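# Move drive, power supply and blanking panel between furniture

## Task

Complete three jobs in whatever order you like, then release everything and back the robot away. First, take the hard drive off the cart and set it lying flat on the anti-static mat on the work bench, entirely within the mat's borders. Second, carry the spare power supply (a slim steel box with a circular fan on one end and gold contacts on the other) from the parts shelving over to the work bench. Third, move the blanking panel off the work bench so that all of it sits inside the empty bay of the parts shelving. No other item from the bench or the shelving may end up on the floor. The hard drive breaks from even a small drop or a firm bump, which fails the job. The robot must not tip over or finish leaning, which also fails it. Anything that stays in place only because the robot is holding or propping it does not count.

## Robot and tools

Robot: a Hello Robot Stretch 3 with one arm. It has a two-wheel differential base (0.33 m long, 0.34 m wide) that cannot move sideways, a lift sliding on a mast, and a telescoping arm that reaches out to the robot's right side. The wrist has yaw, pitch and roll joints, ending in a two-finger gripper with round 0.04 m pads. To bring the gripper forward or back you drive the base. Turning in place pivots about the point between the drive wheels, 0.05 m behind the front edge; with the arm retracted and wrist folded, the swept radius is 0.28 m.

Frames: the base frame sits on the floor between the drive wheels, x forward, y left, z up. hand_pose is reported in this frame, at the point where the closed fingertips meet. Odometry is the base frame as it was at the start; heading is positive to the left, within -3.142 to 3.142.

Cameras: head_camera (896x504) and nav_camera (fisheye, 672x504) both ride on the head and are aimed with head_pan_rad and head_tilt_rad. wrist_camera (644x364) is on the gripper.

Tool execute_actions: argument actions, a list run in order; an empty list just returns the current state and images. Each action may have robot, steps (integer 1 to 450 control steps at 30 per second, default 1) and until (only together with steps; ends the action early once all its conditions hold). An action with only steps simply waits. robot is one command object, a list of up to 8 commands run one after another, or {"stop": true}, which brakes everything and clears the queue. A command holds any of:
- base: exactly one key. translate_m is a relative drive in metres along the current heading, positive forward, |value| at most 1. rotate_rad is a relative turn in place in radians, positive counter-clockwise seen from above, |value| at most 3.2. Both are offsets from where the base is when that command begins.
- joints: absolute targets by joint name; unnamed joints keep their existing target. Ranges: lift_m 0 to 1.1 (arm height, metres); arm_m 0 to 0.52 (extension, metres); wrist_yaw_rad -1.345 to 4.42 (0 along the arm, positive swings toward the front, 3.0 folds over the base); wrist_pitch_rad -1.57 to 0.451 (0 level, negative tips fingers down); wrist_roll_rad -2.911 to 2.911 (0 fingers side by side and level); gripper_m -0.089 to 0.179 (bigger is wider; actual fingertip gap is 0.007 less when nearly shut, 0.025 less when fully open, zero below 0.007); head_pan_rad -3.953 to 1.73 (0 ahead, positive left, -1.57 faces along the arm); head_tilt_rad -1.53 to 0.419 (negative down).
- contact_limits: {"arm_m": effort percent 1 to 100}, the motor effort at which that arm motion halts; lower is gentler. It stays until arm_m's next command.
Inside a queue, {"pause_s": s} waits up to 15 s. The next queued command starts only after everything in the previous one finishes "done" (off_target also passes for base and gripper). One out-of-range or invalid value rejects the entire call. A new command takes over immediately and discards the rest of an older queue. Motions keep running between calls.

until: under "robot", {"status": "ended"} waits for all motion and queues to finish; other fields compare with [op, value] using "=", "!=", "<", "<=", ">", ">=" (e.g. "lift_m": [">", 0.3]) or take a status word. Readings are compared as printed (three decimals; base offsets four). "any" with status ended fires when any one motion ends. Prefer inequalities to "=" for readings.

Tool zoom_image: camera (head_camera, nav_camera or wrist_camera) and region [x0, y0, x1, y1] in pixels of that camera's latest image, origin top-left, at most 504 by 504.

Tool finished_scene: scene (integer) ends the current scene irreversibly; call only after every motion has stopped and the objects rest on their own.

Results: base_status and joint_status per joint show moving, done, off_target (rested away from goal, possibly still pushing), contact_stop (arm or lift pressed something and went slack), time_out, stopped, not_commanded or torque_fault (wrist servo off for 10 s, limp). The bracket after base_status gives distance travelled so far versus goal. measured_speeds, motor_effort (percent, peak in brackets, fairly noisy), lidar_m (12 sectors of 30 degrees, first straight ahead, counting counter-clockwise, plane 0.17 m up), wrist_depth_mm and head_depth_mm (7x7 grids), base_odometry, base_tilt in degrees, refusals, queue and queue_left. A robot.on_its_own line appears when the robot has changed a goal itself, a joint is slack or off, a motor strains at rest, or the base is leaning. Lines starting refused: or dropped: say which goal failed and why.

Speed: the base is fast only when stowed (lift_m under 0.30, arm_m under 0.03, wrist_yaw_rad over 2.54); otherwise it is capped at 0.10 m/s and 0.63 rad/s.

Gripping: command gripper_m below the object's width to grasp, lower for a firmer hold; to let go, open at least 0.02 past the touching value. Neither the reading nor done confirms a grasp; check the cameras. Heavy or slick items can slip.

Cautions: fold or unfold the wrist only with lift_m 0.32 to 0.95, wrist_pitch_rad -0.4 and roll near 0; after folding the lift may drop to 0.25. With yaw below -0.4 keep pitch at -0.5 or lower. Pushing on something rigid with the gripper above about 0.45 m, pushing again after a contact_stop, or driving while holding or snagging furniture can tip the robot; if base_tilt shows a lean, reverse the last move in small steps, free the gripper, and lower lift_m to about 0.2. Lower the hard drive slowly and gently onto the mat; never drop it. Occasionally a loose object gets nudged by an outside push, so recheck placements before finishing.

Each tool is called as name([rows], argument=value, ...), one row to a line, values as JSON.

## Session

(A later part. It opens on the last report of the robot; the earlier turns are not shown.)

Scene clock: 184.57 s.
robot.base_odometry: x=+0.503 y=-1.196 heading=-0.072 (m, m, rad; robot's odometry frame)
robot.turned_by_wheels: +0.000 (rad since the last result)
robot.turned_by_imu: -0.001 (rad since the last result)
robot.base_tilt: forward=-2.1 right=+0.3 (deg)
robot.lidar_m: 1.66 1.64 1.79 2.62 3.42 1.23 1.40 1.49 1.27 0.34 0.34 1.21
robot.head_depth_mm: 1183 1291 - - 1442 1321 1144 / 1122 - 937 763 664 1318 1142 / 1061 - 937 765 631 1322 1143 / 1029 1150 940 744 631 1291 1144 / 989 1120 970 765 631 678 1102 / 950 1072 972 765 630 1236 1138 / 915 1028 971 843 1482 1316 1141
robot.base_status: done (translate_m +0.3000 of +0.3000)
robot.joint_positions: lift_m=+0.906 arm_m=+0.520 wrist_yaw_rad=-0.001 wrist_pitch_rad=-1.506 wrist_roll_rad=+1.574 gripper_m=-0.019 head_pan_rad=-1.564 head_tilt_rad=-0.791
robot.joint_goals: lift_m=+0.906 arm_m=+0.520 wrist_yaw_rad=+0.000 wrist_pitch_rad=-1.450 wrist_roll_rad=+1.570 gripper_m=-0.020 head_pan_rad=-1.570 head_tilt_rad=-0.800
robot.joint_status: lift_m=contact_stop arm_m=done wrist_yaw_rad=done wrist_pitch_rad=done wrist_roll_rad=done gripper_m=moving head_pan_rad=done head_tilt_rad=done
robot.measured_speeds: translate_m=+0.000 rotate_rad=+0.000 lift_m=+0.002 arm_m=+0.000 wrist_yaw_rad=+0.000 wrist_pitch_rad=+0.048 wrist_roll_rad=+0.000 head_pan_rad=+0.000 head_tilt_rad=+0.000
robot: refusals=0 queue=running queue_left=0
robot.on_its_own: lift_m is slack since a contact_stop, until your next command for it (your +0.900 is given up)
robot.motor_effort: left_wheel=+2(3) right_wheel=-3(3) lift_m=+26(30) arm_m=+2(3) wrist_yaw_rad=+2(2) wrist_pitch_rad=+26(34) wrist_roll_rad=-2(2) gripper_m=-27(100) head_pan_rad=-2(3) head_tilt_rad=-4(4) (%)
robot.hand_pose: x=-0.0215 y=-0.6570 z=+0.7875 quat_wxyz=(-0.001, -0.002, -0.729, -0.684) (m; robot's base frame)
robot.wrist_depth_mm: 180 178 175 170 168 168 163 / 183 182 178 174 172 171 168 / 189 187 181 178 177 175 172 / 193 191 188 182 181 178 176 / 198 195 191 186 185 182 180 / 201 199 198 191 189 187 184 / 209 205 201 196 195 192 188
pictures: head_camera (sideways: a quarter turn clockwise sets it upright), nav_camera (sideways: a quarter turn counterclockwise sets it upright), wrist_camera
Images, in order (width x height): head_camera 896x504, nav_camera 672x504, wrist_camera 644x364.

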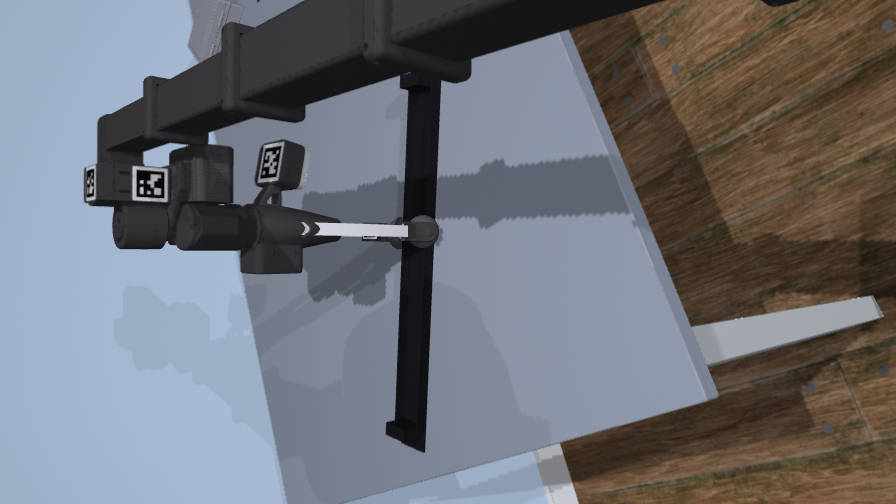

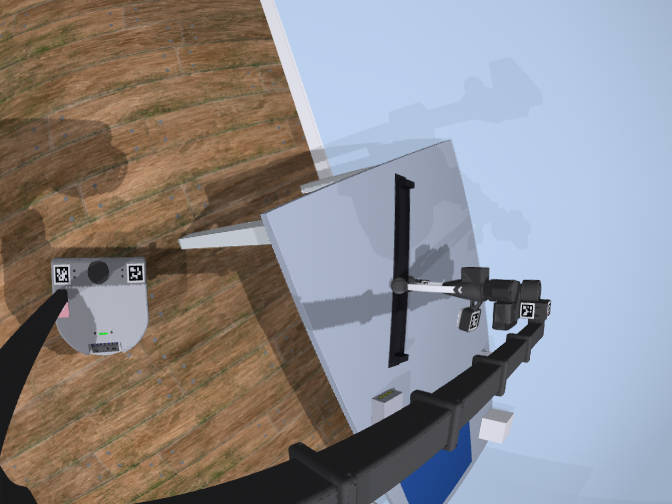

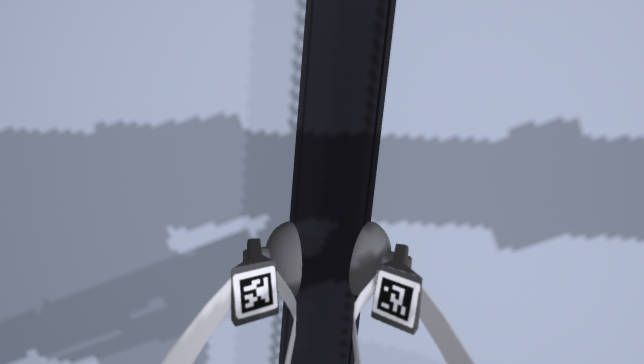

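execute_actions([
  {"steps":15},
  {"robot":{"joints":{"lift_m":0.98}},"steps":60},
])

Scene clock: 187.13 s.
robot.base_odometry: x=+0.503 y=-1.196 heading=-0.072 (m, m, rad; robot's odometry frame)
robot.turned_by_wheels: +0.000 (rad since the last result)
robot.turned_by_imu: +0.000 (rad since the last result)
robot.base_tilt: forward=-2.0 right=+0.3 (deg)
robot.lidar_m: 1.67 1.64 1.80 2.63 3.43 1.23 1.40 1.49 1.27 0.34 0.34 1.21
robot.head_depth_mm: 1152 - 938 764 1444 1313 1139 / - 1230 973 765 663 1323 1143 / - 1186 973 763 631 1323 1141 / 1013 1134 971 762 629 1286 1140 / 991 1122 971 764 630 677 1105 / 951 1073 975 764 630 1232 1142 / 917 1025 974 836 1493 1317 1141
robot.base_status: done (translate_m +0.3000 of +0.3000)
robot.joint_positions: lift_m=+0.980 arm_m=+0.520 wrist_yaw_rad=-0.001 wrist_pitch_rad=-1.450 wrist_roll_rad=+1.574 gripper_m=-0.017 head_pan_rad=-1.564 head_tilt_rad=-0.791
robot.joint_goals: lift_m=+0.980 arm_m=+0.520 wrist_yaw_rad=+0.000 wrist_pitch_rad=-1.450 wrist_roll_rad=+1.570 gripper_m=-0.017 head_pan_rad=-1.570 head_tilt_rad=-0.800
robot.joint_status: lift_m=done arm_m=done wrist_yaw_rad=done wrist_pitch_rad=done wrist_roll_rad=done gripper_m=done head_pan_rad=done head_tilt_rad=done
robot.measured_speeds: translate_m=+0.000 rotate_rad=+0.000 lift_m=+0.000 arm_m=+0.000 wrist_yaw_rad=+0.000 wrist_pitch_rad=+0.000 wrist_roll_rad=+0.000 head_pan_rad=+0.000 head_tilt_rad=+0.000
robot: refusals=0 queue=done queue_left=0
robot.motor_effort: left_wheel=+3(3) right_wheel=-2(3) lift_m=+30(33) arm_m=+3(2) wrist_yaw_rad=+2(2) wrist_pitch_rad=+0(27) wrist_roll_rad=-2(2) gripper_m=-8(26) head_pan_rad=-3(3) head_tilt_rad=-4(4) (%)
robot.hand_pose: x=-0.0215 y=-0.6713 z=+0.8613 quat_wxyz=(-0.001, -0.002, -0.748, -0.664) (m; robot's base frame)
robot.wrist_depth_mm: 267 260 248 240 235 227 222 / 274 264 257 248 239 233 227 / 280 270 261 251 243 237 233 / 286 277 265 257 249 242 236 / 297 286 274 264 257 249 241 / 303 292 284 - 262 253 244 / 312 301 290 279 267 260 253
pictures: head_camera (sideways: a quarter turn clockwise sets it upright), nav_camera (sideways: a quarter turn counterclockwise sets it upright), wrist_camera
Images, in order (width x height): head_camera 896x504, nav_camera 672x504, wrist_camera 644x364.

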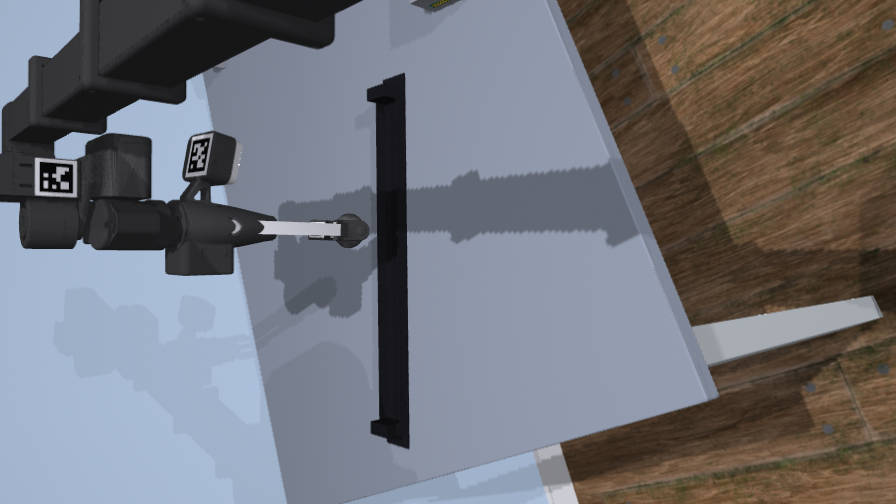

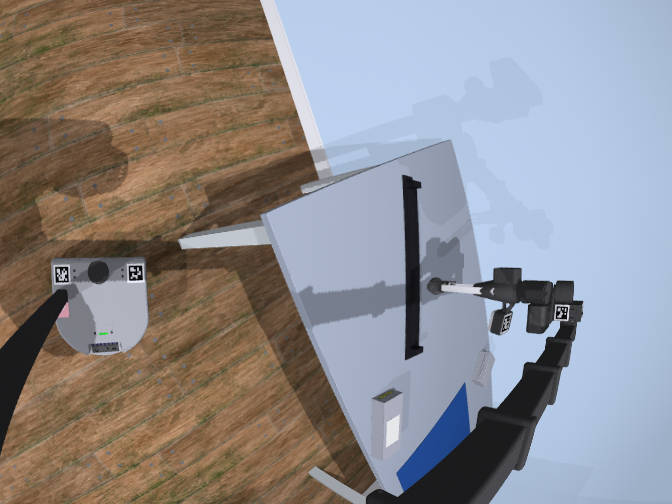

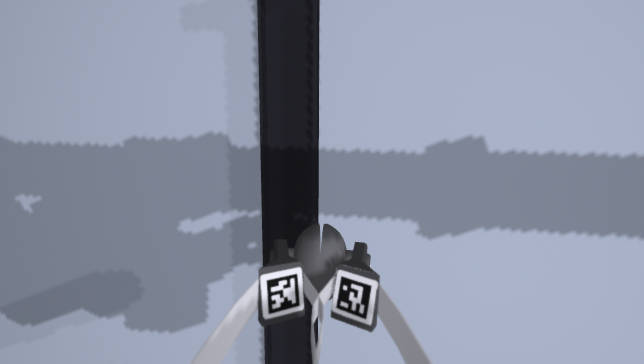

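execute_actions([
  {"robot":{"joints":{"wrist_pitch_rad":-1.37,"lift_m":0.88}},"steps":90,"until":{"robot":{"status":"ended"}}},
  {"robot":{"joints":{"arm_m":0.3}},"steps":90,"until":{"robot":{"status":"ended"}}},
])

Scene clock: 191.47 s.
robot.base_odometry: x=+0.503 y=-1.196 heading=-0.072 (m, m, rad; robot's odometry frame)
robot.turned_by_wheels: +0.000 (rad since the last result)
robot.turned_by_imu: -0.001 (rad since the last result)
robot.base_tilt: forward=-2.1 right=+0.3 (deg)
robot.lidar_m: 1.67 1.64 1.79 2.62 3.44 1.23 1.40 1.49 1.28 0.34 0.34 1.21
robot.head_depth_mm: 1185 1285 - - 1437 1311 1142 / 1128 1259 - 743 659 1318 1141 / 1080 1197 - 743 644 1322 1142 / 1034 1154 995 743 632 1292 1144 / 992 1120 973 764 631 677 1101 / 952 1074 974 763 630 1236 1144 / 915 1027 973 812 1492 1312 1139
robot.base_status: done (translate_m +0.3000 of +0.3000)
robot.joint_positions: lift_m=+0.902 arm_m=+0.300 wrist_yaw_rad=+0.000 wrist_pitch_rad=-1.352 wrist_roll_rad=+1.574 gripper_m=-0.017 head_pan_rad=-1.564 head_tilt_rad=-0.792
robot.joint_goals: lift_m=+0.902 arm_m=+0.300 wrist_yaw_rad=+0.000 wrist_pitch_rad=-1.370 wrist_roll_rad=+1.570 gripper_m=-0.017 head_pan_rad=-1.570 head_tilt_rad=-0.800
robot.joint_status: lift_m=contact_stop arm_m=done wrist_yaw_rad=done wrist_pitch_rad=done wrist_roll_rad=done gripper_m=done head_pan_rad=done head_tilt_rad=done
robot.measured_speeds: translate_m=+0.000 rotate_rad=+0.000 lift_m=+0.000 arm_m=+0.000 wrist_yaw_rad=+0.000 wrist_pitch_rad=+0.000 wrist_roll_rad=+0.000 head_pan_rad=+0.000 head_tilt_rad=+0.000
robot: refusals=0 queue=done queue_left=0
robot.on_its_own: lift_m is slack since a contact_stop, until your next command for it (your +0.880 is given up)
robot.motor_effort: left_wheel=+2(7) right_wheel=-1(4) lift_m=+27(30) arm_m=-2(3) wrist_yaw_rad=+1(2) wrist_pitch_rad=-9(11) wrist_roll_rad=-2(2) gripper_m=-9(11) head_pan_rad=-3(3) head_tilt_rad=-3(4) (%)
robot.hand_pose: x=-0.0216 y=-0.4772 z=+0.7858 quat_wxyz=(-0.001, -0.002, -0.780, -0.626) (m; robot's base frame)
robot.wrist_depth_mm: 204 193 182 168 160 827 782 / 210 198 187 171 164 822 - / 217 202 190 174 166 161 - / 222 210 194 179 172 162 - / 230 213 200 182 176 166 853 / 237 221 206 - 177 168 871 / 243 227 209 193 181 172 886
pictures: head_camera (sideways: a quarter turn clockwise sets it upright), nav_camera (sideways: a quarter turn counterclockwise sets it upright), wrist_camera
Images, in order (width x height): head_camera 896x504, nav_camera 672x504, wrist_camera 644x364.

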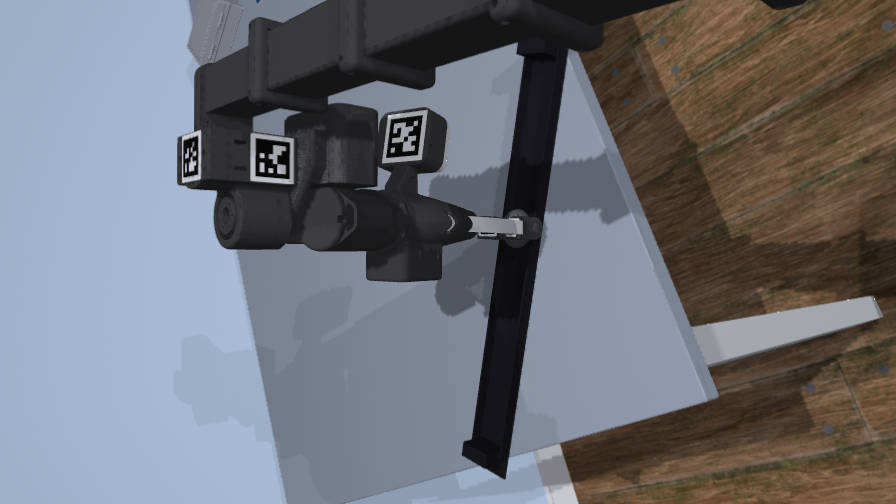

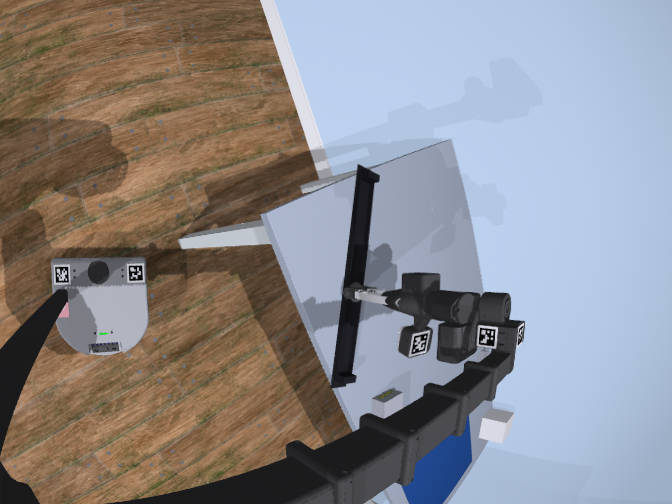

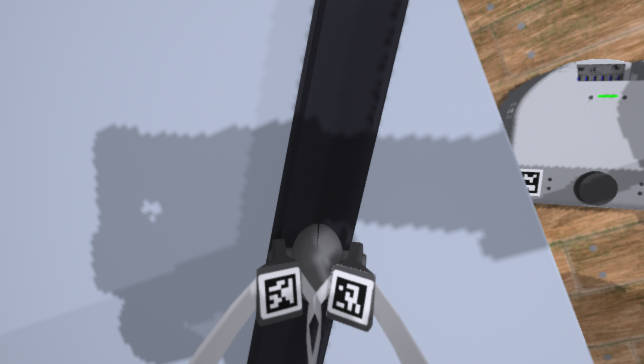

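execute_actions([
  {"robot":{"joints":{"arm_m":0.21}},"steps":90,"until":{"robot":{"status":"ended"}}},
])

Scene clock: 193.37 s.
robot.base_odometry: x=+0.503 y=-1.196 heading=-0.072 (m, m, rad; robot's odometry frame)
robot.turned_by_wheels: +0.000 (rad since the last result)
robot.turned_by_imu: +0.000 (rad since the last result)
robot.base_tilt: forward=-2.0 right=+0.3 (deg)
robot.lidar_m: 1.66 1.64 1.80 2.62 3.43 1.22 1.39 1.49 1.27 0.34 0.34 1.21
robot.head_depth_mm: 1188 1262 - - 656 1292 1143 / 1125 1249 - - 631 1315 1142 / 1077 1208 - - 629 1312 1144 / 1032 1153 992 816 611 1285 1144 / 992 1122 976 763 627 676 1101 / 952 1076 974 762 627 1236 1142 / 918 1027 974 840 1451 1309 1139
robot.base_status: done (translate_m +0.3000 of +0.3000)
robot.joint_positions: lift_m=+0.902 arm_m=+0.210 wrist_yaw_rad=+0.000 wrist_pitch_rad=-1.352 wrist_roll_rad=+1.574 gripper_m=-0.017 head_pan_rad=-1.564 head_tilt_rad=-0.792
robot.joint_goals: lift_m=+0.902 arm_m=+0.210 wrist_yaw_rad=+0.000 wrist_pitch_rad=-1.370 wrist_roll_rad=+1.570 gripper_m=-0.017 head_pan_rad=-1.570 head_tilt_rad=-0.800
robot.joint_status: lift_m=contact_stop arm_m=done wrist_yaw_rad=done wrist_pitch_rad=done wrist_roll_rad=done gripper_m=done head_pan_rad=done head_tilt_rad=done
robot.measured_speeds: translate_m=+0.000 rotate_rad=+0.000 lift_m=+0.000 arm_m=+0.000 wrist_yaw_rad=+0.000 wrist_pitch_rad=+0.000 wrist_roll_rad=+0.000 head_pan_rad=+0.000 head_tilt_rad=+0.000
robot: refusals=0 queue=done queue_left=0
robot.on_its_own: lift_m is slack since a contact_stop, until your next command for it (your +0.880 is given up)
robot.motor_effort: left_wheel=+1(1) right_wheel=-1(1) lift_m=+27(27) arm_m=-2(3) wrist_yaw_rad=+1(1) wrist_pitch_rad=-8(9) wrist_roll_rad=-2(2) gripper_m=-9(9) head_pan_rad=-2(3) head_tilt_rad=-4(3) (%)
robot.hand_pose: x=-0.0216 y=-0.3871 z=+0.7858 quat_wxyz=(-0.001, -0.002, -0.780, -0.626) (m; robot's base frame)
robot.wrist_depth_mm: 208 193 182 168 863 844 778 / 211 198 187 172 899 851 775 / 218 203 189 174 925 - - / 223 209 194 179 942 - - / 230 214 199 182 928 894 849 / 237 221 207 - 938 924 873 / 242 225 209 194 - 954 873
pictures: head_camera (sideways: a quarter turn clockwise sets it upright), nav_camera (sideways: a quarter turn counterclockwise sets it upright), wrist_camera
Images, in order (width x height): head_camera 896x504, nav_camera 672x504, wrist_camera 644x364.

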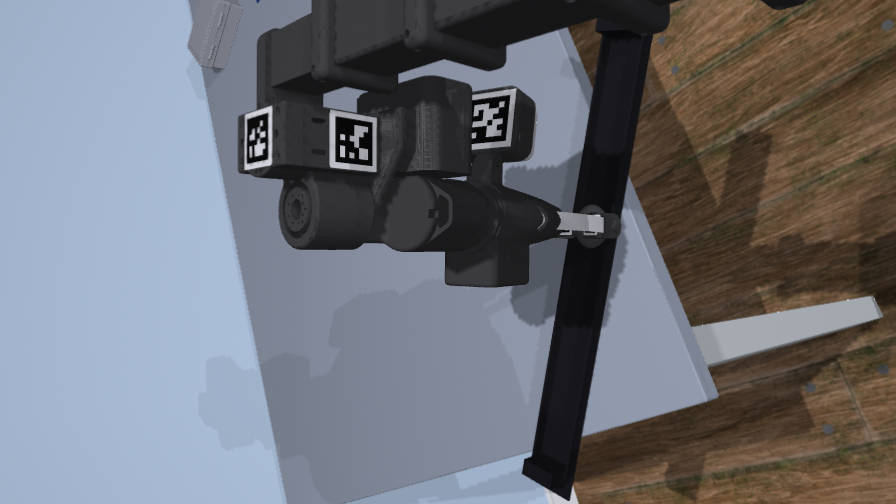

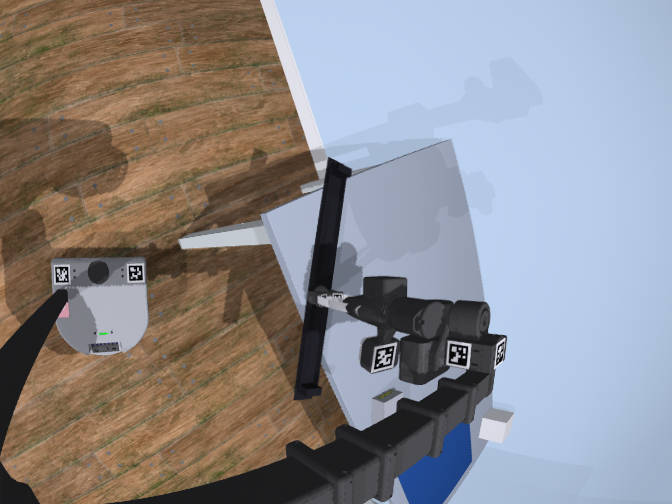

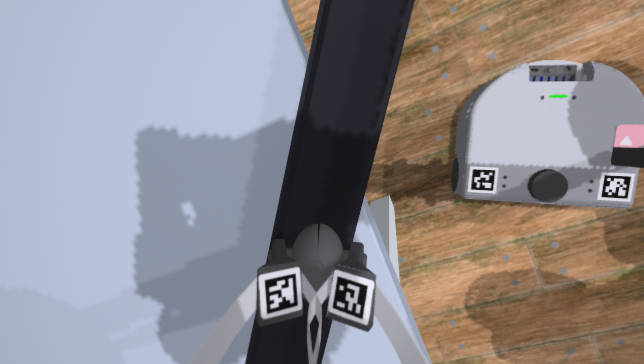

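execute_actions([
  {"robot":{"joints":{"arm_m":0.18}},"steps":60,"until":{"robot":{"status":"ended"}}},
  {"robot":[{"joints":{"lift_m":1.0}},{"joints":{"arm_m":0.0}},{"base":{"rotate_rad":-0.5}},{"base":{"translate_m":-0.36}},{"base":{"rotate_rad":0.5}},{"base":{"translate_m":0.25},"joints":{"wrist_pitch_rad":0,"gripper_m":0.08}},{"joints":{"lift_m":0.63}}],"steps":450,"until":{"robot":{"status":"ended"}}},
  {"steps":200,"until":{"robot":{"status":"ended"}}},
])

Scene clock: 214.37 s.
robot.base_odometry: x=+0.450 y=-1.019 heading=-0.072 (m, m, rad; robot's odometry frame)
robot.turned_by_wheels: +0.000 (rad since the last result)
robot.turned_by_imu: -0.004 (rad since the last result)
robot.base_tilt: forward=-2.0 right=+0.3 (deg)
robot.lidar_m: 1.66 1.62 1.78 2.47 3.12 1.12 1.11 1.55 1.51 1.19 0.52 1.40
robot.head_depth_mm: 1381 1286 975 1733 1553 1317 1162 / 1318 1292 975 813 1505 1310 1180 / 1261 1342 974 763 1558 1320 - / 1206 1291 972 763 1589 1315 - / 1152 1266 972 763 1510 1289 1143 / 1111 1212 972 763 821 1290 1138 / 1069 1185 975 816 1541 1311 1143
robot.base_status: done (translate_m +0.2500 of +0.2500)
robot.joint_positions: lift_m=+0.630 arm_m=+0.002 wrist_yaw_rad=+0.000 wrist_pitch_rad=-0.023 wrist_roll_rad=+1.574 gripper_m=+0.080 head_pan_rad=-1.564 head_tilt_rad=-0.792
robot.joint_goals: lift_m=+0.630 arm_m=+0.000 wrist_yaw_rad=+0.000 wrist_pitch_rad=+0.000 wrist_roll_rad=+1.570 gripper_m=+0.080 head_pan_rad=-1.570 head_tilt_rad=-0.800
robot.joint_status: lift_m=done arm_m=done wrist_yaw_rad=done wrist_pitch_rad=done wrist_roll_rad=done gripper_m=done head_pan_rad=done head_tilt_rad=done
robot.measured_speeds: translate_m=+0.000 rotate_rad=+0.000 lift_m=+0.000 arm_m=+0.000 wrist_yaw_rad=+0.000 wrist_pitch_rad=+0.000 wrist_roll_rad=+0.000 head_pan_rad=+0.000 head_tilt_rad=+0.000
robot: refusals=0 queue=done queue_left=0
robot.motor_effort: left_wheel=-1(7) right_wheel=+3(9) lift_m=+24(31) arm_m=-1(2) wrist_yaw_rad=+1(1) wrist_pitch_rad=+12(13) wrist_roll_rad=-2(2) gripper_m=+0(80) head_pan_rad=-2(3) head_tilt_rad=-4(4) (%)
robot.hand_pose: x=-0.0214 y=-0.4030 z=+0.7386 quat_wxyz=(-0.001, +0.000, -1.000, -0.012) (m; robot's base frame)
robot.wrist_depth_mm: - - - 435 - - 855 / - - - 401 - - 849 / - - - 377 - - 831 / - - - 357 - - 849 / - - - 342 - - 826 / - - - 331 - - 822 / 993 - - 316 - - 807
pictures: head_camera (sideways: a quarter turn clockwise sets it upright), nav_camera (sideways: a quarter turn counterclockwise sets it upright), wrist_camera
Images, in order (width x height): head_camera 896x504, nav_camera 672x504, wrist_camera 644x364.

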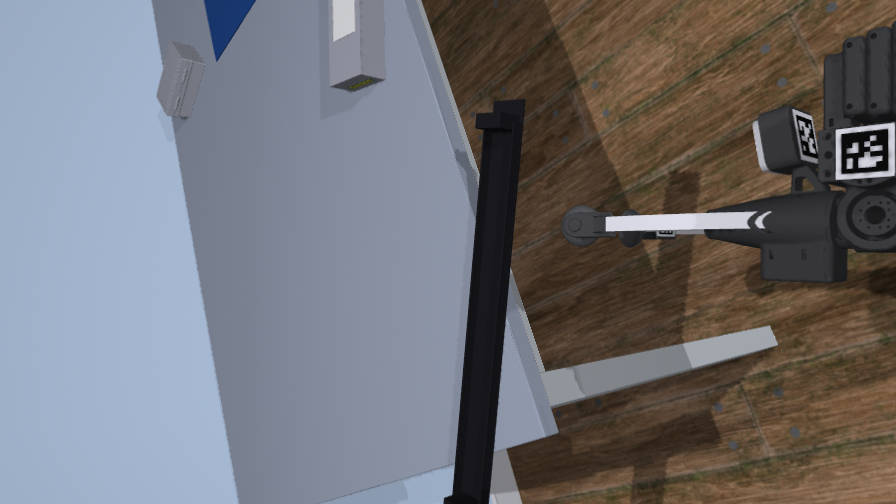

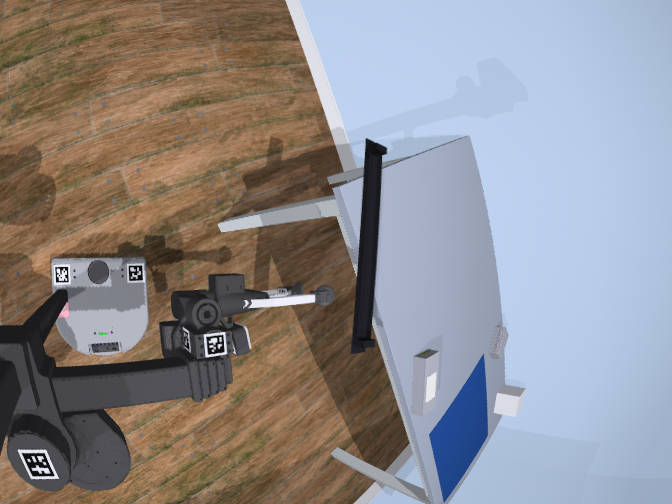

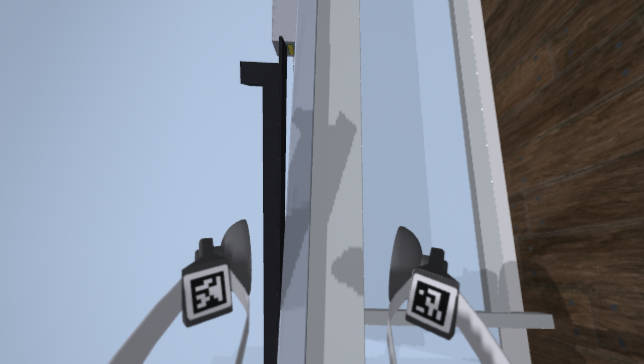

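execute_actions([
  {"robot":[{"base":{"translate_m":-0.04},"joints":{"lift_m":0.665}},{"joints":{"arm_m":0.07}}],"steps":150,"until":{"robot":{"status":"ended"}}},
])

Scene clock: 218.00 s.
robot.base_odometry: x=+0.410 y=-1.016 heading=-0.072 (m, m, rad; robot's odometry frame)
robot.turned_by_wheels: +0.000 (rad since the last result)
robot.turned_by_imu: -0.001 (rad since the last result)
robot.base_tilt: forward=-2.1 right=+0.3 (deg)
robot.lidar_m: 1.70 1.66 1.83 2.47 3.11 1.07 1.07 1.53 1.52 1.20 0.53 1.42
robot.head_depth_mm: 1396 1343 974 1776 1543 1349 1166 / 1343 1283 977 1733 1553 1378 - / 1277 1335 975 787 1529 - 1091 / 1222 1315 972 765 1555 1350 1118 / 1170 1273 971 766 1547 1314 1143 / 1126 1225 970 765 849 1258 1143 / 1082 1190 972 764 1508 1317 1144
robot.base_status: done (translate_m -0.0400 of -0.0400)
robot.joint_positions: lift_m=+0.665 arm_m=+0.070 wrist_yaw_rad=+0.000 wrist_pitch_rad=-0.023 wrist_roll_rad=+1.574 gripper_m=+0.080 head_pan_rad=-1.564 head_tilt_rad=-0.792
robot.joint_goals: lift_m=+0.665 arm_m=+0.070 wrist_yaw_rad=+0.000 wrist_pitch_rad=+0.000 wrist_roll_rad=+1.570 gripper_m=+0.080 head_pan_rad=-1.570 head_tilt_rad=-0.800
robot.joint_status: lift_m=done arm_m=done wrist_yaw_rad=done wrist_pitch_rad=done wrist_roll_rad=done gripper_m=done head_pan_rad=done head_tilt_rad=done
robot.measured_speeds: translate_m=+0.000 rotate_rad=+0.000 lift_m=+0.000 arm_m=+0.000 wrist_yaw_rad=+0.000 wrist_pitch_rad=+0.000 wrist_roll_rad=+0.000 head_pan_rad=+0.000 head_tilt_rad=+0.000
robot: refusals=0 queue=done queue_left=0
robot.motor_effort: left_wheel=-2(6) right_wheel=+3(6) lift_m=+30(31) arm_m=+3(1) wrist_yaw_rad=+1(0) wrist_pitch_rad=+12(12) wrist_roll_rad=-2(2) gripper_m=+0(0) head_pan_rad=-2(3) head_tilt_rad=-3(3) (%)
robot.hand_pose: x=-0.0214 y=-0.4703 z=+0.7733 quat_wxyz=(-0.001, +0.000, -1.000, -0.012) (m; robot's base frame)
robot.wrist_depth_mm: - - - 393 - - 890 / - - - 402 - - 877 / - - - 287 - - 882 / - - - 283 - - 849 / - - - 267 - - 871 / - - - 254 293 - 890 / 951 987 - 244 571 911 848
pictures: head_camera (sideways: a quarter turn clockwise sets it upright), nav_camera (sideways: a quarter turn counterclockwise sets it upright), wrist_camera
Images, in order (width x height): head_camera 896x504, nav_camera 672x504, wrist_camera 644x364.

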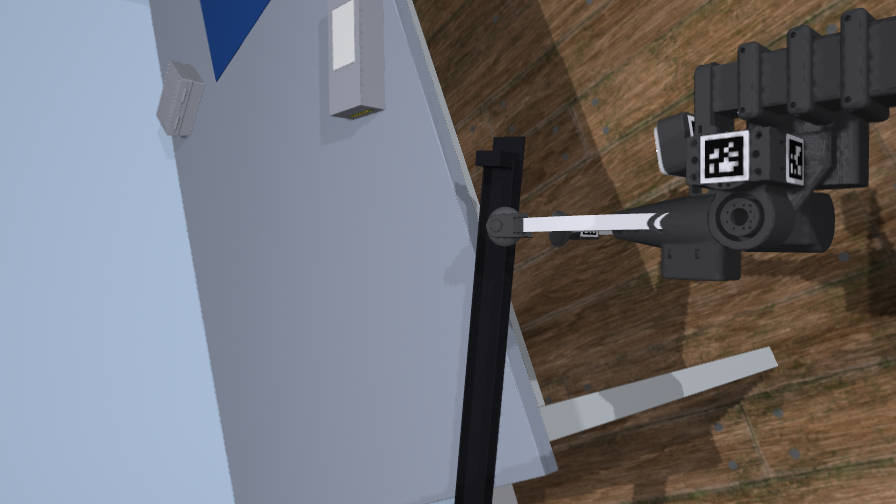

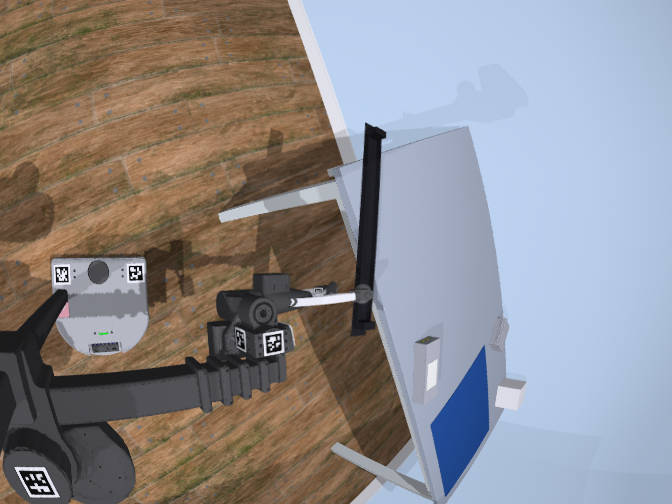

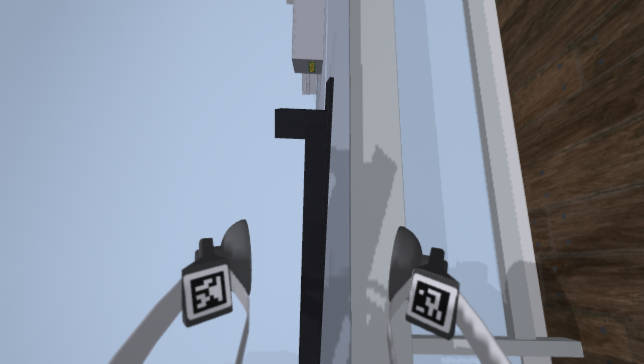

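execute_actions([
  {"robot":[{"base":{"translate_m":0.04}},{"joints":{"arm_m":0.085}},{"joints":{"gripper_m":-0.04}},{"pause_s":0.5},{"joints":{"lift_m":0.7}}],"steps":200,"until":{"robot":{"status":"ended"}}},
])

Scene clock: 231.70 s.
robot.base_odometry: x=+0.450 y=-1.019 heading=-0.072 (m, m, rad; robot's odometry frame)
robot.turned_by_wheels: +0.000 (rad since the last result)
robot.turned_by_imu: -0.001 (rad since the last result)
robot.base_tilt: forward=-2.1 right=+0.3 (deg)
robot.lidar_m: 1.66 1.63 1.79 2.46 3.13 1.12 1.11 1.54 1.51 1.19 0.52 1.40
robot.head_depth_mm: 1381 1292 973 1720 1544 1344 - / 1318 1293 970 813 1551 - 1111 / 1264 1343 972 789 1565 - 1125 / 1206 1301 976 788 1553 - 1143 / 1158 1262 974 764 1511 1285 1140 / 1115 1213 973 723 821 1292 1145 / 1075 1180 969 814 1546 1314 1139
robot.base_status: done (translate_m +0.0400 of +0.0400)
robot.joint_positions: lift_m=+0.700 arm_m=+0.085 wrist_yaw_rad=+0.000 wrist_pitch_rad=-0.028 wrist_roll_rad=+1.574 gripper_m=-0.039 head_pan_rad=-1.564 head_tilt_rad=-0.792
robot.joint_goals: lift_m=+0.700 arm_m=+0.085 wrist_yaw_rad=+0.000 wrist_pitch_rad=+0.000 wrist_roll_rad=+1.570 gripper_m=-0.040 head_pan_rad=-1.570 head_tilt_rad=-0.800
robot.joint_status: lift_m=done arm_m=done wrist_yaw_rad=done wrist_pitch_rad=done wrist_roll_rad=done gripper_m=done head_pan_rad=done head_tilt_rad=done
robot.measured_speeds: translate_m=+0.000 rotate_rad=+0.000 lift_m=+0.000 arm_m=+0.000 wrist_yaw_rad=+0.000 wrist_pitch_rad=+0.000 wrist_roll_rad=+0.000 head_pan_rad=+0.000 head_tilt_rad=+0.000
robot: refusals=0 queue=done queue_left=0
robot.motor_effort: left_wheel=-1(4) right_wheel=+4(6) lift_m=+31(32) arm_m=+3(0) wrist_yaw_rad=+0(0) wrist_pitch_rad=+14(15) wrist_roll_rad=-2(2) gripper_m=-19(94) head_pan_rad=-2(2) head_tilt_rad=-4(4) (%)
robot.hand_pose: x=-0.0214 y=-0.4851 z=+0.8069 quat_wxyz=(-0.001, +0.000, -1.000, -0.015) (m; robot's base frame)
robot.wrist_depth_mm: - - - 292 346 - 919 / - - - 288 328 - 899 / - - - 376 304 - 925 / - - - 357 288 - 883 / - - - 261 277 - 885 / 977 985 - - 263 - 893 / 938 978 944 313 252 973 881
pictures: head_camera (sideways: a quarter turn clockwise sets it upright), nav_camera (sideways: a quarter turn counterclockwise sets it upright), wrist_camera
Images, in order (width x height): head_camera 896x504, nav_camera 672x504, wrist_camera 644x364.

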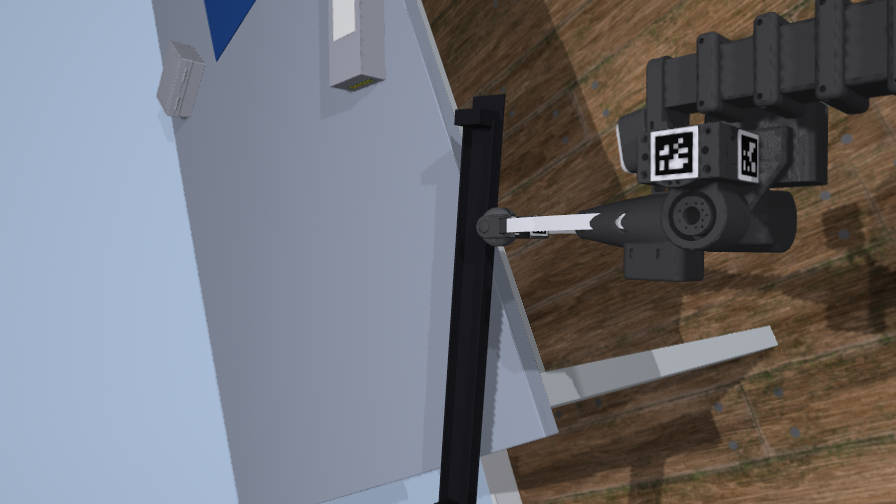

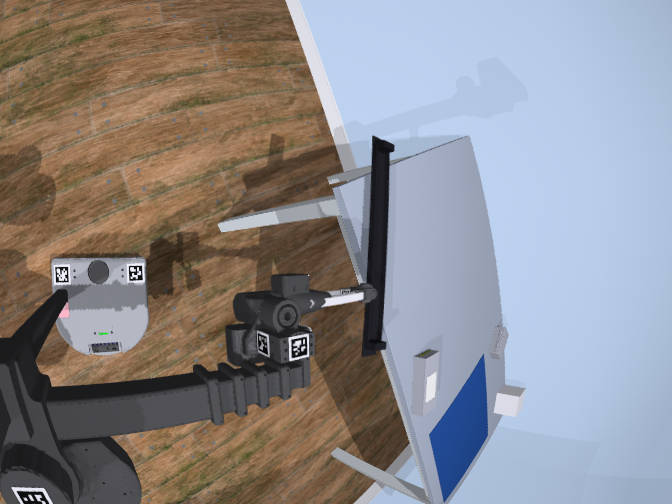

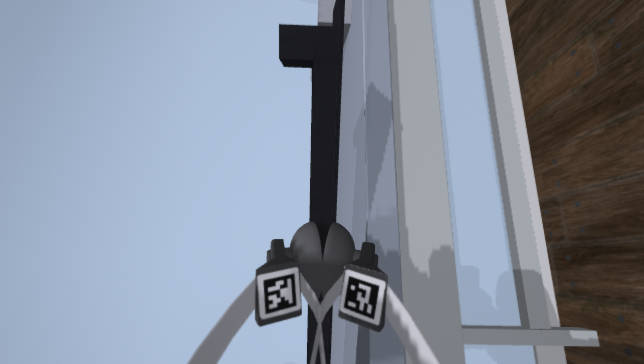

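execute_actions([
  {"robot":[{"joints":{"lift_m":0.88}},{"joints":{"wrist_pitch_rad":-0.6,"wrist_roll_rad":0,"arm_m":0.175}}],"steps":150,"until":{"robot":{"status":"ended"}}},
  {"robot":{"joints":{"lift_m":0.76}},"steps":90,"until":{"robot":{"status":"ended"}}},
])

Scene clock: 238.47 s.
robot.base_odometry: x=+0.450 y=-1.019 heading=-0.072 (m, m, rad; robot's odometry frame)
robot.turned_by_wheels: +0.000 (rad since the last result)
robot.turned_by_imu: -0.001 (rad since the last result)
robot.base_tilt: forward=-2.0 right=+0.3 (deg)
robot.lidar_m: 1.66 1.63 1.78 2.47 3.14 1.12 1.11 1.55 1.52 1.18 0.52 1.40
robot.head_depth_mm: 1383 1286 972 1723 1590 - - / 1322 1296 972 813 - 1288 1144 / 1258 1338 972 788 - 1315 1146 / 1209 1301 973 789 1540 1317 1138 / 1158 1263 972 766 1512 1289 1141 / 1113 1211 974 763 824 1288 1143 / 1071 1182 972 1473 1548 1316 1140
robot.base_status: done (translate_m +0.0400 of +0.0400)
robot.joint_positions: lift_m=+0.760 arm_m=+0.175 wrist_yaw_rad=+0.000 wrist_pitch_rad=-0.612 wrist_roll_rad=+0.007 gripper_m=-0.039 head_pan_rad=-1.564 head_tilt_rad=-0.792
robot.joint_goals: lift_m=+0.760 arm_m=+0.175 wrist_yaw_rad=+0.000 wrist_pitch_rad=-0.600 wrist_roll_rad=+0.000 gripper_m=-0.040 head_pan_rad=-1.570 head_tilt_rad=-0.800
robot.joint_status: lift_m=done arm_m=done wrist_yaw_rad=done wrist_pitch_rad=done wrist_roll_rad=done gripper_m=done head_pan_rad=done head_tilt_rad=done
robot.measured_speeds: translate_m=+0.000 rotate_rad=+0.000 lift_m=+0.000 arm_m=+0.000 wrist_yaw_rad=+0.000 wrist_pitch_rad=+0.000 wrist_roll_rad=+0.000 head_pan_rad=+0.000 head_tilt_rad=+0.000
robot: refusals=0 queue=done queue_left=0
robot.motor_effort: left_wheel=-2(1) right_wheel=+3(4) lift_m=+24(31) arm_m=+3(2) wrist_yaw_rad=+1(2) wrist_pitch_rad=+6(15) wrist_roll_rad=-3(7) gripper_m=-16(20) head_pan_rad=-3(3) head_tilt_rad=-3(4) (%)
robot.hand_pose: x=-0.0215 y=-0.5156 z=+0.7319 quat_wxyz=(+0.672, +0.213, -0.676, -0.214) (m; robot's base frame)
robot.wrist_depth_mm: 304 311 317 324 330 311 281 / 231 232 235 239 242 247 256 / 183 185 188 189 200 228 - / 153 154 162 183 - - - / 139 152 - - - - - / 203 957 975 - 982 967 951 / 233 303 844 834 863 851 878
pictures: head_camera (sideways: a quarter turn clockwise sets it upright), nav_camera (sideways: a quarter turn counterclockwise sets it upright), wrist_camera
Images, in order (width x height): head_camera 896x504, nav_camera 672x504, wrist_camera 644x364.

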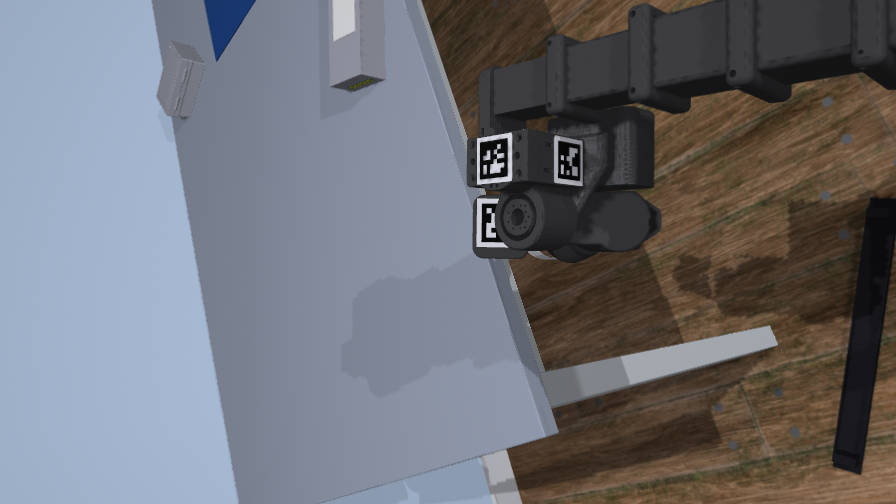

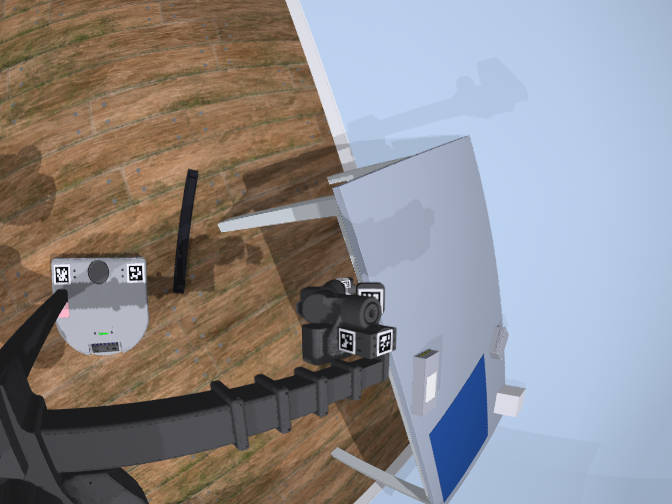

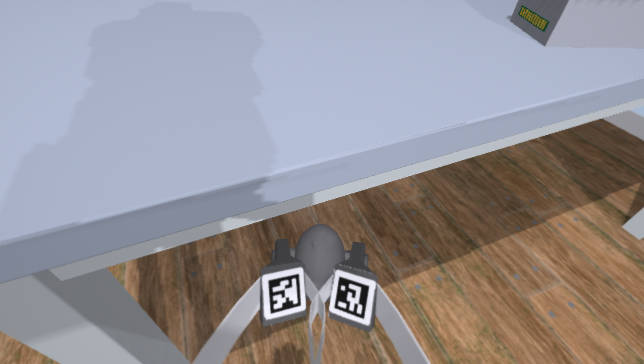

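execute_actions([
  {"robot":[{"joints":{"arm_m":0.0}},{"joints":{"lift_m":0.6,"wrist_pitch_rad":-1.5,"wrist_roll_rad":1.57,"gripper_m":0.1,"head_tilt_rad":-1.25}},{"base":{"translate_m":0.2},"joints":{"arm_m":0.15}},{"joints":{"lift_m":0.3}}],"steps":400,"until":{"robot":{"status":"ended"}}},
])

Scene clock: 250.03 s.
robot.base_odometry: x=+0.649 y=-1.033 heading=-0.072 (m, m, rad; robot's odometry frame)
robot.turned_by_wheels: +0.000 (rad since the last result)
robot.turned_by_imu: -0.001 (rad since the last result)
robot.base_tilt: forward=-2.1 right=+0.3 (deg)
robot.lidar_m: 1.47 1.45 1.59 2.39 3.39 1.35 1.30 1.69 1.40 0.50 1.22 1.32
robot.head_depth_mm: 715 1554 1484 1369 1265 1184 1090 / 714 675 1482 1360 1262 1206 - / 714 663 1461 1376 1279 - - / 713 662 979 1336 1263 - 1080 / 734 1527 1476 1365 1270 1174 1104 / 1217 1546 1481 1355 1261 1179 1099 / 1217 1479 1476 1362 1261 1172 1099
robot.base_status: done (translate_m +0.2000 of +0.2000)
robot.joint_positions: lift_m=+0.300 arm_m=+0.150 wrist_yaw_rad=+0.000 wrist_pitch_rad=-1.493 wrist_roll_rad=+1.565 gripper_m=+0.100 head_pan_rad=-1.564 head_tilt_rad=-1.235
robot.joint_goals: lift_m=+0.300 arm_m=+0.150 wrist_yaw_rad=+0.000 wrist_pitch_rad=-1.500 wrist_roll_rad=+1.570 gripper_m=+0.100 head_pan_rad=-1.570 head_tilt_rad=-1.250
robot.joint_status: lift_m=done arm_m=done wrist_yaw_rad=done wrist_pitch_rad=done wrist_roll_rad=done gripper_m=done head_pan_rad=done head_tilt_rad=done
robot.measured_speeds: translate_m=+0.000 rotate_rad=+0.000 lift_m=+0.000 arm_m=+0.000 wrist_yaw_rad=+0.000 wrist_pitch_rad=+0.000 wrist_roll_rad=+0.000 head_pan_rad=+0.000 head_tilt_rad=+0.000
robot: refusals=0 queue=done queue_left=0
robot.motor_effort: left_wheel=-2(2) right_wheel=+3(8) lift_m=+24(25) arm_m=+3(2) wrist_yaw_rad=+0(0) wrist_pitch_rad=-3(7) wrist_roll_rad=+2(4) gripper_m=+0(80) head_pan_rad=-3(3) head_tilt_rad=-6(28) (%)
robot.hand_pose: x=-0.0215 y=-0.2903 z=+0.1815 quat_wxyz=(+0.003, +0.002, -0.734, -0.679) (m; robot's base frame)
robot.wrist_depth_mm: 340 332 328 318 317 308 - / 349 344 334 328 325 - - / 356 358 344 333 332 - - / 259 355 353 348 338 - - / 380 369 357 349 345 - - / 385 378 365 365 352 - - / 397 385 377 366 364 - -
pictures: head_camera (sideways: a quarter turn clockwise sets it upright), nav_camera (sideways: a quarter turn counterclockwise sets it upright), wrist_camera
Images, in order (width x height): head_camera 896x504, nav_camera 672x504, wrist_camera 644x364.

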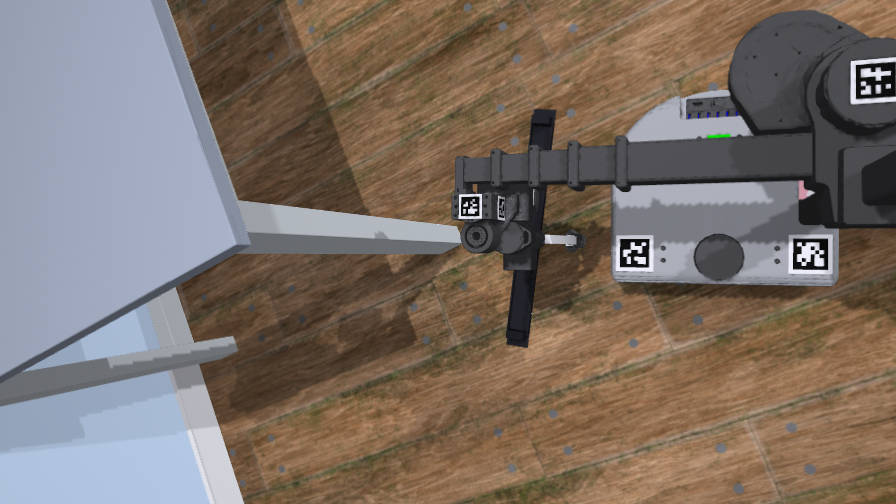

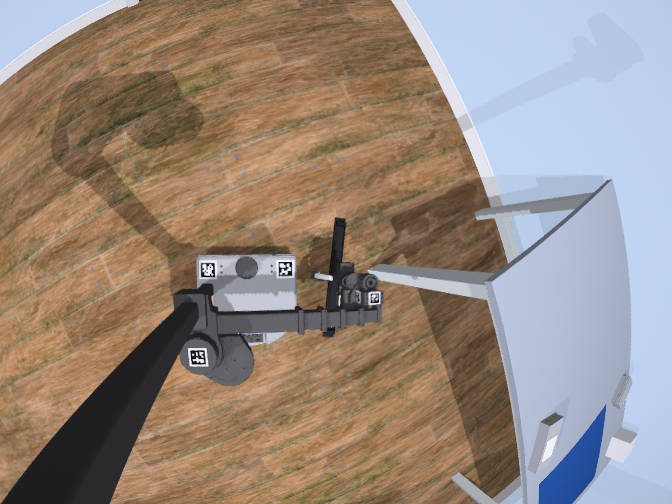

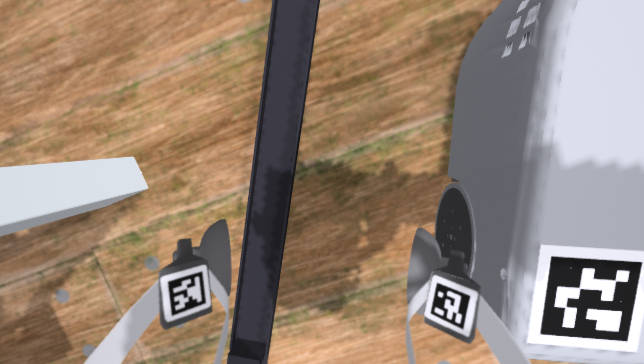

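execute_actions([
  {"robot":{"joints":{"arm_m":0.205,"gripper_m":0.09}},"steps":60,"until":{"robot":{"status":"ended"}}},
  {"robot":{"joints":{"lift_m":0.135}},"steps":90,"until":{"robot":{"status":"ended"}}},
])

Scene clock: 253.57 s.
robot.base_odometry: x=+0.649 y=-1.033 heading=-0.072 (m, m, rad; robot's odometry frame)
robot.turned_by_wheels: +0.000 (rad since the last result)
robot.turned_by_imu: -0.001 (rad since the last result)
robot.base_tilt: forward=-2.1 right=+0.4 (deg)
robot.lidar_m: 1.48 1.45 1.59 2.39 3.39 1.35 1.30 1.70 1.41 0.53 1.22 1.32
robot.head_depth_mm: 714 1561 1486 1372 1262 1181 1098 / 715 673 1481 1365 1265 1201 - / 713 662 1468 1378 1282 - - / 714 665 977 1341 1265 - 1079 / 735 1533 1481 1361 1261 1172 1096 / 1215 1550 1472 1361 1265 1175 1100 / 1221 1476 1478 1362 1263 1172 1099
robot.base_status: done (translate_m +0.2000 of +0.2000)
robot.joint_positions: lift_m=+0.138 arm_m=+0.205 wrist_yaw_rad=+0.000 wrist_pitch_rad=-1.512 wrist_roll_rad=+1.565 gripper_m=+0.090 head_pan_rad=-1.564 head_tilt_rad=-1.235
robot.joint_goals: lift_m=+0.137 arm_m=+0.205 wrist_yaw_rad=+0.000 wrist_pitch_rad=-1.500 wrist_roll_rad=+1.570 gripper_m=+0.090 head_pan_rad=-1.570 head_tilt_rad=-1.250
robot.joint_status: lift_m=contact_stop arm_m=done wrist_yaw_rad=done wrist_pitch_rad=done wrist_roll_rad=done gripper_m=done head_pan_rad=done head_tilt_rad=done
robot.measured_speeds: translate_m=+0.000 rotate_rad=+0.000 lift_m=+0.005 arm_m=+0.000 wrist_yaw_rad=+0.000 wrist_pitch_rad=-0.048 wrist_roll_rad=+0.000 head_pan_rad=+0.000 head_tilt_rad=+0.000
robot: refusals=0 queue=dropped queue_left=0
robot.on_its_own: lift_m is slack since a contact_stop, until your next command for it
robot.motor_effort: left_wheel=-1(1) right_wheel=+3(3) lift_m=+22(24) arm_m=+3(2) wrist_yaw_rad=+1(0) wrist_pitch_rad=+8(10) wrist_roll_rad=+2(2) gripper_m=-1(48) head_pan_rad=-3(3) head_tilt_rad=-7(5) (%)
robot.hand_pose: x=-0.0215 y=-0.3403 z=+0.0191 quat_wxyz=(+0.003, +0.002, -0.727, -0.686) (m; robot's base frame)
robot.wrist_depth_mm: 174 171 169 163 164 162 160 / 178 175 173 168 168 165 163 / 181 180 178 172 171 169 168 / 186 184 181 176 176 173 170 / 190 188 185 180 179 176 175 / 196 193 188 185 186 180 178 / 201 198 194 190 189 186 183
pictures: head_camera (sideways: a quarter turn clockwise sets it upright), nav_camera (sideways: a quarter turn counterclockwise sets it upright), wrist_camera
Images, in order (width x height): head_camera 896x504, nav_camera 672x504, wrist_camera 644x364.

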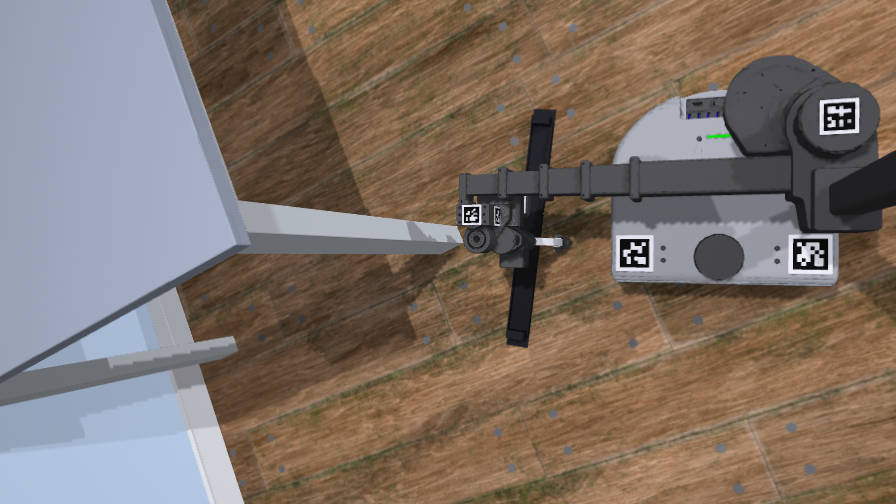

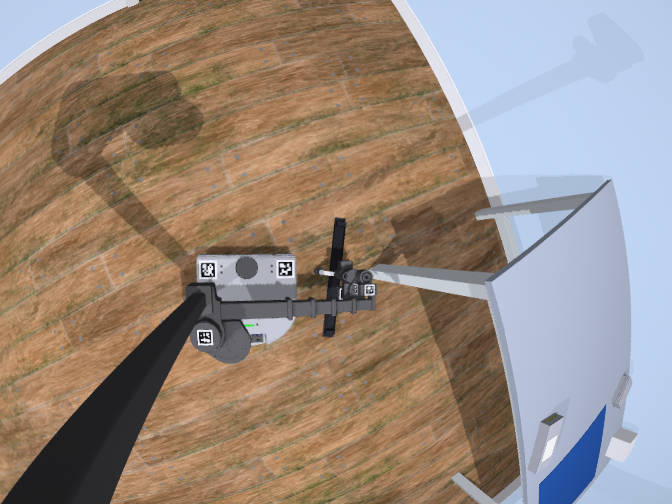

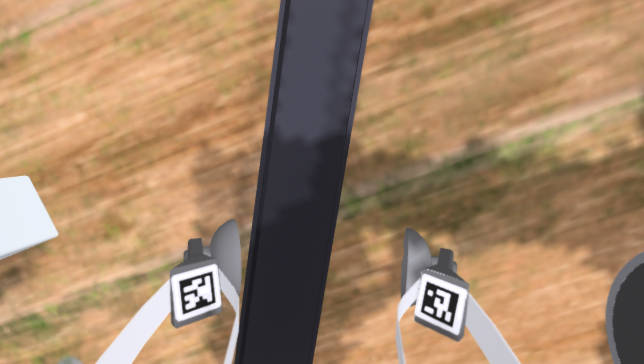

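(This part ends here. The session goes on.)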